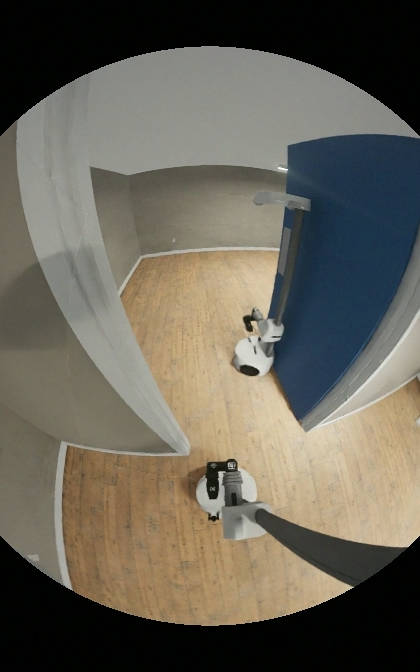

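>>> execute_actions(
  actions=[
    {"r2":{"base":{"strafe_m":-0.12},"pace":"slow"},"r1":{"base":{"translate_m":0.45},"pace":"slow"}},
  ],
  cameras=["r1_head_camera","r1_head_left_camera","r1_head_right_camera"],
)

Scene clock: 342.57 s.
r1.base_odometry: x=-0.160 y=+1.690 heading=+1.838 (m, m, rad; r1's odometry frame)
r1.turned_by_wheels: +0.000 (rad since the last result)
r1.turned_by_imu: -0.005 (rad since the last result)
r1.base_tilt: forward=-0.2 right=+0.6 (deg)
r1.lidar_m: 4.62 2.31 1.63 0.25 0.25 2.05 4.20 4.21 2.59 0.67 0.69 0.72
r1.base_status: done
r1.joint_positions: lift_m=+0.400 arm_m=+0.002 wrist_yaw_rad=+3.140 wrist_pitch_rad=+0.001 wrist_roll_rad=-0.014 gripper_m=+0.000
r1.joint_status: not commanded
r1.motor_effort: lift_m=+26(26) arm_m=-8(7) wrist_yaw_rad=+4(6) wrist_pitch_rad=-8(7) wrist_roll_rad=+1(0) gripper_m=-4(7) wheel_0=+3(5) wheel_1=+4(7) wheel_2=-4(10) (%)
r1.hand_pose: x=-0.1157 y=+0.0880 z=+0.5774 quat_wxyz=(+0.001, -0.001, -0.007, +1.000) (m; r1's base frame)
r1.wrist_depth_mm: - 141 251 - - - 1921 / - 116 144 - - - - / - 122 159 - - - - / 145 145 - - - - - / 235 - - - - - - / 231 1921 1537 193 187 1708 1661 / 229 1281 1281 - 1308 1160 1205
r2.base_odometry: x=-1.938 y=+1.690 heading=+2.104 (m, m, rad; r2's odometry frame)
r2.turned_by_wheels: +0.000 (rad since the last result)
r2.turned_by_imu: +0.003 (rad since the last result)
r2.base_tilt: forward=-0.2 right=+0.5 (deg)
r2.lidar_m: 3.85 2.93 2.13 2.06 0.76 0.74 0.55 0.25 0.25 - 0.25 0.30
r2.base_status: done
r2.joint_positions: lift_m=+0.300 arm_m=+0.001 wrist_yaw_rad=+3.140 wrist_pitch_rad=+0.010 wrist_roll_rad=+0.006 gripper_m=+0.057
r2.joint_status: not commanded
r2.motor_effort: lift_m=+18(18) arm_m=-4(4) wrist_yaw_rad=-2(2) wrist_pitch_rad=-8(8) wrist_roll_rad=+1(0) gripper_m=-3(1) wheel_0=+7(14) wheel_1=-8(15) wheel_2=+1(4) (%)
r2.hand_pose: x=-0.1167 y=+0.0879 z=+0.4754 quat_wxyz=(+0.001, -0.005, +0.003, +1.000) (m; r2's base frame)
r2.wrist_depth_mm: - 138 - - - - - / - 122 161 - - 991 - / - 127 170 - - 904 699 / 140 140 707 - - - - / 370 539 820 - - - - / 387 512 195 1661 198 976 1618 / 382 484 809 110 1160 732 699
pictures: r1_head_camera, r1_head_left_camera, r1_head_right_camera
Images, in order (width x height): r1_head_camera 420x560, r1_head_left_camera 420x672, r1_head_right_camera 420x672.

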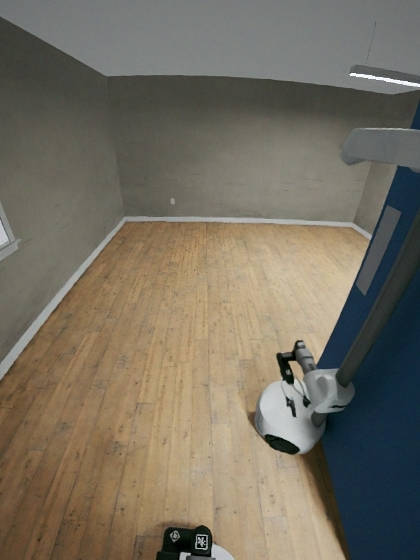

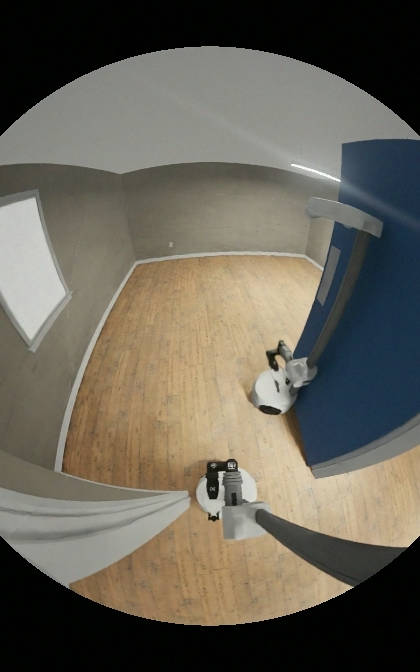

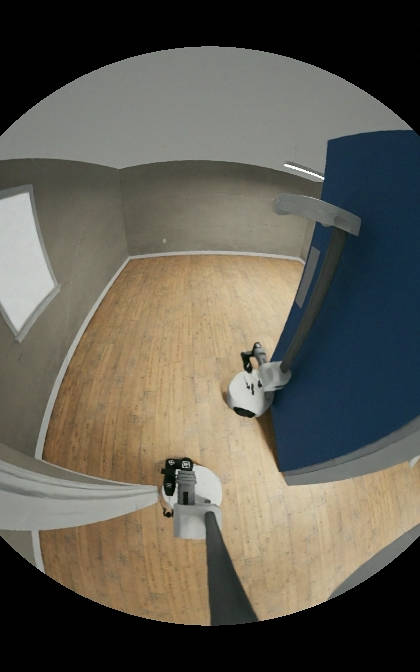

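>>> execute_actions(
  actions=[
    {"r1":{"base":{"translate_m":0.22},"pace":"slow"}},
  ],
  cameras=["r1_head_left_camera"],
)

Scene clock: 348.17 s.
r1.base_odometry: x=-0.218 y=+1.902 heading=+1.838 (m, m, rad; r1's odometry frame)
r1.turned_by_wheels: +0.000 (rad since the last result)
r1.turned_by_imu: -0.003 (rad since the last result)
r1.base_tilt: forward=-0.1 right=+0.6 (deg)
r1.lidar_m: 4.40 2.40 1.63 1.04 0.32 0.35 - 4.44 0.75 0.66 0.57 0.56
r1.base_status: done
r1.joint_positions: lift_m=+0.400 arm_m=+0.002 wrist_yaw_rad=+3.140 wrist_pitch_rad=+0.001 wrist_roll_rad=-0.014 gripper_m=+0.000
r1.joint_status: not commanded
r1.motor_effort: lift_m=+25(25) arm_m=-8(8) wrist_yaw_rad=+5(6) wrist_pitch_rad=-9(9) wrist_roll_rad=+0(1) gripper_m=-5(7) wheel_0=+1(4) wheel_1=+2(4) wheel_2=-2(11) (%)
r1.hand_pose: x=-0.1157 y=+0.0880 z=+0.5774 quat_wxyz=(+0.001, -0.001, -0.007, +1.000) (m; r1's base frame)
r1.wrist_depth_mm: - 140 251 - - 413 315 / - 116 144 - - 424 312 / - 122 159 - - 424 319 / 145 144 - - - 433 322 / 235 - - - - 433 322 / 231 1863 1576 195 186 387 324 / 228 1281 1281 - 1336 357 325
r2.base_odometry: x=-1.938 y=+1.690 heading=+2.104 (m, m, rad; r2's odometry frame)
r2.turned_by_wheels: +0.000 (rad since the last result)
r2.turned_by_imu: +0.002 (rad since the last result)
r2.base_tilt: forward=-0.2 right=+0.4 (deg)
r2.lidar_m: 3.84 2.93 2.13 2.08 0.56 0.55 0.54 0.26 0.25 - 0.25 0.30
r2.base_status: not commanded
r2.joint_positions: lift_m=+0.300 arm_m=+0.001 wrist_yaw_rad=+3.140 wrist_pitch_rad=+0.010 wrist_roll_rad=+0.006 gripper_m=+0.057
r2.joint_status: not commanded
r2.motor_effort: lift_m=+18(18) arm_m=-4(4) wrist_yaw_rad=-2(0) wrist_pitch_rad=-7(7) wrist_roll_rad=+0(1) gripper_m=-3(6) wheel_0=+7(7) wheel_1=-8(8) wheel_2=+2(2) (%)
r2.hand_pose: x=-0.1167 y=+0.0879 z=+0.4754 quat_wxyz=(+0.001, -0.005, +0.003, +1.000) (m; r2's base frame)
r2.wrist_depth_mm: - 138 - - - - - / - 122 161 - - 788 683 / - 127 170 - - 798 - / 140 140 715 - - - - / 373 535 831 - - - - / 389 512 195 1708 196 1499 1618 / 384 484 820 110 1160 647 676
pictures: r1_head_left_camera
Images, in order (width x height): r1_head_left_camera 420x672.

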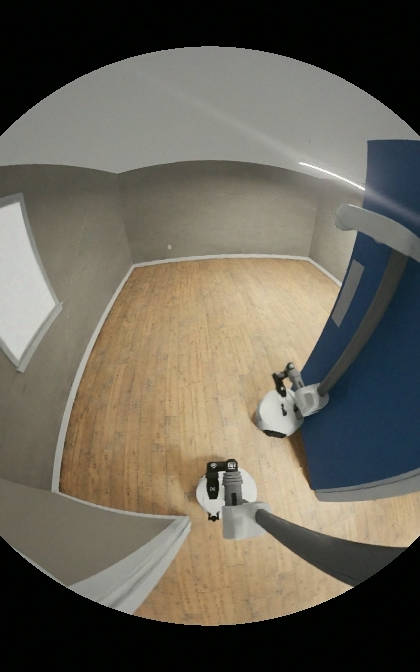

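>>> execute_actions(
  actions=[
    {"r1":{"base":{"translate_m":0.12},"pace":"slow"}},
  ],
  cameras=[],
)

>>> execute_actions(
  actions=[
    {"r1":{"base":{"strafe_m":0.4},"pace":"slow"}},
  ],
  cameras=[],
)

>>> execute_actions(
  actions=[
    {"r1":{"base":{"translate_m":1.3}}},
  ],
  cameras=["r1_head_camera","r1_head_right_camera"],
)

Scene clock: 352.40 s.
r1.base_odometry: x=-0.250 y=+2.017 heading=+1.838 (m, m, rad; r1's odometry frame)
r1.turned_by_wheels: +0.000 (rad since the last result)
r1.turned_by_imu: -0.002 (rad since the last result)
r1.base_tilt: forward=-0.1 right=+0.6 (deg)
r1.lidar_m: 4.28 2.41 1.61 1.53 0.45 0.41 - 4.57 0.69 0.67 0.47 0.45
r1.base_status: done
r1.joint_positions: lift_m=+0.400 arm_m=+0.002 wrist_yaw_rad=+3.140 wrist_pitch_rad=+0.001 wrist_roll_rad=-0.014 gripper_m=+0.000
r1.joint_status: not commanded
r1.motor_effort: lift_m=+25(25) arm_m=-8(8) wrist_yaw_rad=+3(4) wrist_pitch_rad=-7(9) wrist_roll_rad=-1(0) gripper_m=-6(9) wheel_0=+3(5) wheel_1=+3(5) wheel_2=-3(11) (%)
r1.hand_pose: x=-0.1157 y=+0.0880 z=+0.5774 quat_wxyz=(+0.001, -0.001, -0.007, +1.000) (m; r1's base frame)
r1.wrist_depth_mm: - 140 251 - - 436 436 / - 117 143 - - 442 439 / - 122 159 - - 445 445 / 145 145 - - - 452 449 / 234 - - - - 452 452 / 231 1921 1499 194 188 436 455 / 226 1281 1255 - 1366 442 455
r2.base_odometry: x=-1.938 y=+1.690 heading=+2.104 (m, m, rad; r2's odometry frame)
r2.turned_by_wheels: +0.000 (rad since the last result)
r2.turned_by_imu: +0.002 (rad since the last result)
r2.base_tilt: forward=-0.2 right=+0.3 (deg)
r2.lidar_m: 3.83 2.92 2.15 2.07 0.46 0.51 0.53 0.26 0.25 - 0.25 0.31
r2.base_status: not commanded
r2.joint_positions: lift_m=+0.300 arm_m=+0.001 wrist_yaw_rad=+3.140 wrist_pitch_rad=+0.010 wrist_roll_rad=+0.006 gripper_m=+0.057
r2.joint_status: not commanded
r2.motor_effort: lift_m=+18(18) arm_m=-4(4) wrist_yaw_rad=+0(0) wrist_pitch_rad=-7(7) wrist_roll_rad=+1(1) gripper_m=-3(4) wheel_0=+7(7) wheel_1=-8(8) wheel_2=+2(2) (%)
r2.hand_pose: x=-0.1167 y=+0.0879 z=+0.4754 quat_wxyz=(+0.001, -0.005, +0.003, +1.000) (m; r2's base frame)
r2.wrist_depth_mm: - 138 - - - - 654 / - 122 161 - - - 564 / - 126 170 - - - 615 / 140 140 699 - - - - / 373 544 820 - - - - / 384 517 194 1661 197 1661 1499 / 387 484 809 110 1160 634 634
pictures: none
No camera images: the call's "cameras" was empty. Leave "cameras" out to get every camera's image.

Scene clock: 357.53 s.
r1.base_odometry: x=-0.635 y=+1.912 heading=+1.838 (m, m, rad; r1's odometry frame)
r1.turned_by_wheels: +0.000 (rad since the last result)
r1.turned_by_imu: -0.001 (rad since the last result)
r1.base_tilt: forward=-0.2 right=+0.6 (deg)
r1.lidar_m: 4.26 1.78 1.25 1.13 0.50 0.35 0.31 0.32 1.13 1.06 0.78 4.54
r1.base_status: done
r1.joint_positions: lift_m=+0.400 arm_m=+0.002 wrist_yaw_rad=+3.140 wrist_pitch_rad=+0.001 wrist_roll_rad=-0.014 gripper_m=+0.000
r1.joint_status: not commanded
r1.motor_effort: lift_m=+25(25) arm_m=-7(7) wrist_yaw_rad=+4(4) wrist_pitch_rad=-8(6) wrist_roll_rad=+0(3) gripper_m=-6(7) wheel_0=-3(6) wheel_1=+2(6) wheel_2=+0(5) (%)
r1.hand_pose: x=-0.1157 y=+0.0880 z=+0.5774 quat_wxyz=(+0.001, -0.001, -0.007, +1.000) (m; r1's base frame)
r1.wrist_depth_mm: - 141 251 459 459 466 469 / - 116 144 462 469 469 466 / - 122 159 459 462 473 469 / 145 144 445 469 466 473 477 / 234 - 462 466 477 480 484 / 230 1921 455 195 187 480 488 / 227 1308 455 - 477 488 488
r2.base_odometry: x=-1.938 y=+1.690 heading=+2.104 (m, m, rad; r2's odometry frame)
r2.turned_by_wheels: +0.000 (rad since the last result)
r2.turned_by_imu: +0.002 (rad since the last result)
r2.base_tilt: forward=-0.2 right=+0.3 (deg)
r2.lidar_m: 3.86 2.90 2.12 0.86 0.78 3.27 0.54 0.25 0.25 - 0.25 0.32
r2.base_status: not commanded
r2.joint_positions: lift_m=+0.300 arm_m=+0.001 wrist_yaw_rad=+3.140 wrist_pitch_rad=+0.010 wrist_roll_rad=+0.006 gripper_m=+0.057
r2.joint_status: not commanded
r2.motor_effort: lift_m=+18(18) arm_m=-4(4) wrist_yaw_rad=-1(3) wrist_pitch_rad=-7(7) wrist_roll_rad=+1(0) gripper_m=-4(3) wheel_0=+7(8) wheel_1=-8(8) wheel_2=+2(1) (%)
r2.hand_pose: x=-0.1167 y=+0.0879 z=+0.4754 quat_wxyz=(+0.001, -0.005, +0.003, +1.000) (m; r2's base frame)
r2.wrist_depth_mm: - 138 - - - - - / - 122 161 - - - - / - 127 170 - - - - / 140 140 707 - - - - / 373 544 820 - - - - / 384 517 194 1708 197 1708 1661 / 384 484 809 110 1160 1042 1138
pictures: none
No camera images: the call's "cameras" was empty. Leave "cameras" out to get every camera's image.

Scene clock: 363.37 s.
r1.base_odometry: x=-0.979 y=+3.165 heading=+1.838 (m, m, rad; r1's odometry frame)
r1.turned_by_wheels: +0.000 (rad since the last result)
r1.turned_by_imu: -0.006 (rad since the last result)
r1.base_tilt: forward=-0.2 right=+0.7 (deg)
r1.lidar_m: 2.95 1.98 1.35 1.22 1.24 1.66 1.61 1.03 1.00 2.81 2.87 3.14
r1.base_status: done
r1.joint_positions: lift_m=+0.400 arm_m=+0.002 wrist_yaw_rad=+3.140 wrist_pitch_rad=+0.001 wrist_roll_rad=-0.014 gripper_m=+0.000
r1.joint_status: not commanded
r1.motor_effort: lift_m=+25(25) arm_m=-8(8) wrist_yaw_rad=+3(4) wrist_pitch_rad=-7(9) wrist_roll_rad=+1(0) gripper_m=-5(7) wheel_0=+1(6) wheel_1=+1(5) wheel_2=+0(12) (%)
r1.hand_pose: x=-0.1157 y=+0.0880 z=+0.5774 quat_wxyz=(+0.001, -0.001, -0.007, +1.000) (m; r1's base frame)
r1.wrist_depth_mm: - 140 251 1756 1756 1756 1576 / - 116 144 1808 1756 1808 1618 / - 122 159 1708 1756 1756 1708 / 145 144 - 1756 1708 1708 1618 / 234 - - 1708 1756 1808 1661 / 230 1921 1618 194 187 1756 1537 / 228 1281 1229 - 1308 1160 1205
r2.base_odometry: x=-1.938 y=+1.690 heading=+2.104 (m, m, rad; r2's odometry frame)
r2.turned_by_wheels: +0.000 (rad since the last result)
r2.turned_by_imu: +0.002 (rad since the last result)
r2.base_tilt: forward=-0.3 right=+0.2 (deg)
r2.lidar_m: 3.85 1.00 0.99 2.07 1.12 3.27 0.57 0.26 0.25 - 0.25 0.32
r2.base_status: not commanded
r2.joint_positions: lift_m=+0.300 arm_m=+0.001 wrist_yaw_rad=+3.140 wrist_pitch_rad=+0.010 wrist_roll_rad=+0.006 gripper_m=+0.057
r2.joint_status: not commanded
r2.motor_effort: lift_m=+18(18) arm_m=-4(4) wrist_yaw_rad=+0(0) wrist_pitch_rad=-7(8) wrist_roll_rad=+1(0) gripper_m=-3(4) wheel_0=+7(7) wheel_1=-8(8) wheel_2=+2(2) (%)
r2.hand_pose: x=-0.1167 y=+0.0879 z=+0.4754 quat_wxyz=(+0.001, -0.005, +0.003, +1.000) (m; r2's base frame)
r2.wrist_depth_mm: - 138 - - - - - / - 122 161 - - - - / - 127 170 - - - - / 140 140 707 - - - - / 375 539 820 - - - - / 387 512 195 1661 198 1661 1661 / 387 484 798 110 1138 1060 1138
pictures: r1_head_camera, r1_head_right_camera
Images, in order (width x height): r1_head_camera 420x560, r1_head_right_camera 420x672.

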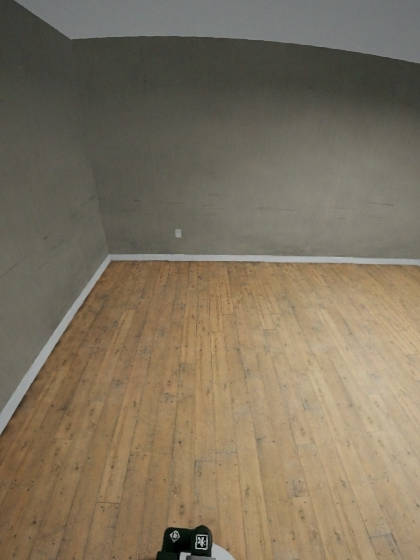

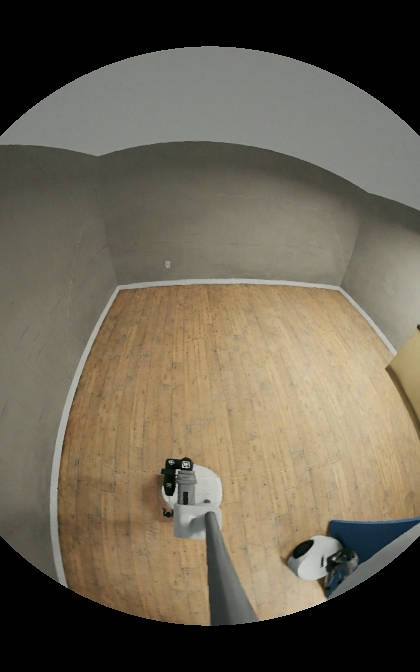

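Turn right to face the counter; set up the gripper.

>>> execute_actions(
  actions=[
    {"r1":{"base":{"rotate_rad":-1.57},"joints":{"lift_m":1.15,"wrist_yaw_rad":0,"wrist_pitch_rad":0.3,"gripper_m":0.141}}},
  ],
  cameras=["r1_head_camera","r1_head_right_camera"],
)

Scene clock: 368.93 s.
r1.base_odometry: x=-0.979 y=+3.165 heading=+0.268 (m, m, rad; r1's odometry frame)
r1.turned_by_wheels: -1.570 (rad since the last result)
r1.turned_by_imu: -1.557 (rad since the last result)
r1.base_tilt: forward=-0.2 right=+0.6 (deg)
r1.lidar_m: 2.78 2.87 3.15 2.95 1.94 1.33 1.25 1.28 1.71 1.61 1.02 0.99
r1.base_status: done
r1.joint_positions: lift_m=+1.150 arm_m=+0.002 wrist_yaw_rad=+0.000 wrist_pitch_rad=+0.302 wrist_roll_rad=-0.014 gripper_m=+0.141
r1.joint_status: all done
r1.motor_effort: lift_m=+26(26) arm_m=-8(8) wrist_yaw_rad=+1(2) wrist_pitch_rad=-7(4) wrist_roll_rad=+2(1) gripper_m=+0(3) wheel_0=+1(7) wheel_1=+1(9) wheel_2=+1(8) (%)
r1.hand_pose: x=+0.4481 y=-0.0873 z=+1.2420 quat_wxyz=(+0.989, -0.007, +0.150, +0.001) (m; r1's base frame)
r1.wrist_depth_mm: - - - - - - 768 / - - - - - - 798 / - - - - - - 854 / - - - - - - 891 / - - - - - 976 946 / - - - - 1983 1008 1008 / 1808 1808 1863 - 1756 1118 1060
r2.base_odometry: x=-1.938 y=+1.690 heading=+2.104 (m, m, rad; r2's odometry frame)
r2.turned_by_wheels: +0.000 (rad since the last result)
r2.turned_by_imu: +0.002 (rad since the last result)
r2.base_tilt: forward=-0.1 right=+0.3 (deg)
r2.lidar_m: 3.85 0.76 1.02 2.07 1.10 3.27 0.54 0.26 0.25 - 0.25 0.31
r2.base_status: not commanded
r2.joint_positions: lift_m=+0.300 arm_m=+0.001 wrist_yaw_rad=+3.140 wrist_pitch_rad=+0.010 wrist_roll_rad=+0.006 gripper_m=+0.057
r2.joint_status: not commanded
r2.motor_effort: lift_m=+18(18) arm_m=-4(4) wrist_yaw_rad=-2(1) wrist_pitch_rad=-7(8) wrist_roll_rad=+1(1) gripper_m=-4(7) wheel_0=+7(7) wheel_1=-9(8) wheel_2=+2(2) (%)
r2.hand_pose: x=-0.1167 y=+0.0879 z=+0.4754 quat_wxyz=(+0.001, -0.005, +0.003, +1.000) (m; r2's base frame)
r2.wrist_depth_mm: - 138 - - - - - / - 122 161 - - - - / - 127 170 - - - - / 140 139 707 - - - - / 373 539 820 - - - - / 384 508 194 1708 198 1661 1618 / 384 484 809 110 1160 1078 1138
pictures: r1_head_camera, r1_head_right_camera
Images, in order (width x height): r1_head_camera 420x560, r1_head_right_camera 420x672.

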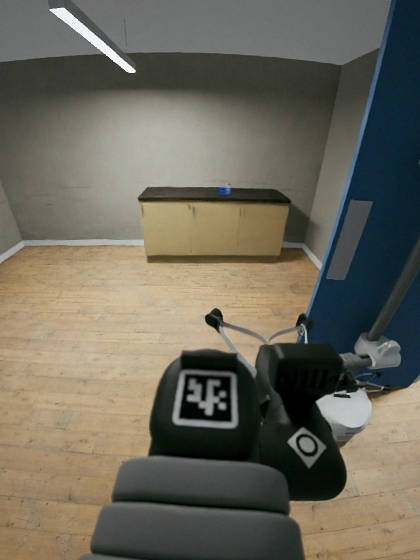

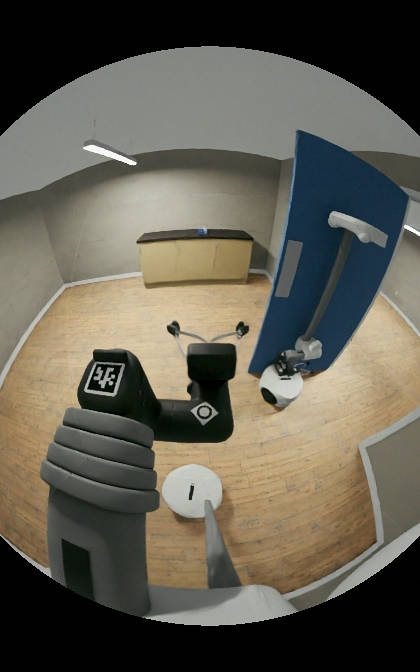

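>>> execute_actions(
  actions=[
    {"r1":{"base":{"translate_m":2.0},"joints":{"wrist_pitch_rad":1.57}}},
  ],
  cameras=["r1_head_camera"],
)

Scene clock: 378.60 s.
r1.base_odometry: x=+0.950 y=+3.696 heading=+0.269 (m, m, rad; r1's odometry frame)
r1.turned_by_wheels: +0.000 (rad since the last result)
r1.turned_by_imu: -0.010 (rad since the last result)
r1.base_tilt: forward=-0.2 right=+0.6 (deg)
r1.lidar_m: 0.80 0.82 1.08 3.10 3.18 3.45 3.30 0.98 1.21 1.47 1.50 0.86
r1.base_status: done
r1.joint_positions: lift_m=+1.150 arm_m=+0.002 wrist_yaw_rad=+0.000 wrist_pitch_rad=+1.570 wrist_roll_rad=-0.014 gripper_m=+0.141
r1.joint_status: all done
r1.motor_effort: lift_m=+26(26) arm_m=-7(8) wrist_yaw_rad=+3(2) wrist_pitch_rad=-2(6) wrist_roll_rad=+1(0) gripper_m=+0(0) wheel_0=+2(7) wheel_1=+1(6) wheel_2=+1(10) (%)
r1.hand_pose: x=+0.1729 y=-0.0874 z=+1.0394 quat_wxyz=(+0.707, -0.005, +0.707, +0.005) (m; r1's base frame)
r1.wrist_depth_mm: 1281 1255 1281 1205 1205 1229 1205 / 1281 1281 1255 1229 1229 1182 1205 / 1281 1255 1255 1255 1255 1205 1229 / 1336 1308 1255 1060 1255 1229 1229 / 1308 1308 1060 1060 1281 1255 1229 / 1336 1336 1308 809 1255 1229 1255 / 1336 1366 1308 - 1281 1281 1229
r2.base_odometry: x=-1.938 y=+1.690 heading=+2.104 (m, m, rad; r2's odometry frame)
r2.turned_by_wheels: +0.000 (rad since the last result)
r2.turned_by_imu: +0.004 (rad since the last result)
r2.base_tilt: forward=-0.2 right=+0.3 (deg)
r2.lidar_m: 3.85 2.93 2.12 2.07 1.11 3.27 0.56 0.25 0.25 - 0.25 0.32
r2.base_status: not commanded
r2.joint_positions: lift_m=+0.300 arm_m=+0.001 wrist_yaw_rad=+3.140 wrist_pitch_rad=+0.010 wrist_roll_rad=+0.006 gripper_m=+0.057
r2.joint_status: not commanded
r2.motor_effort: lift_m=+18(18) arm_m=-4(4) wrist_yaw_rad=-3(3) wrist_pitch_rad=-7(7) wrist_roll_rad=+0(1) gripper_m=-1(0) wheel_0=+7(8) wheel_1=-8(8) wheel_2=+2(2) (%)
r2.hand_pose: x=-0.1167 y=+0.0879 z=+0.4754 quat_wxyz=(+0.001, -0.005, +0.003, +1.000) (m; r2's base frame)
r2.wrist_depth_mm: - 137 - - - - - / - 122 160 - - - - / - 127 171 - - - - / 140 140 699 - - - - / 373 544 820 - - - - / 387 512 194 1661 197 1661 1618 / 384 484 809 110 1160 1042 1138
pictures: r1_head_camera
Images, in order (width x height): r1_head_camera 420x560.

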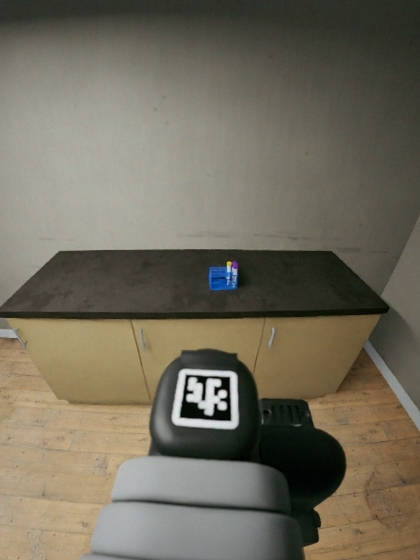

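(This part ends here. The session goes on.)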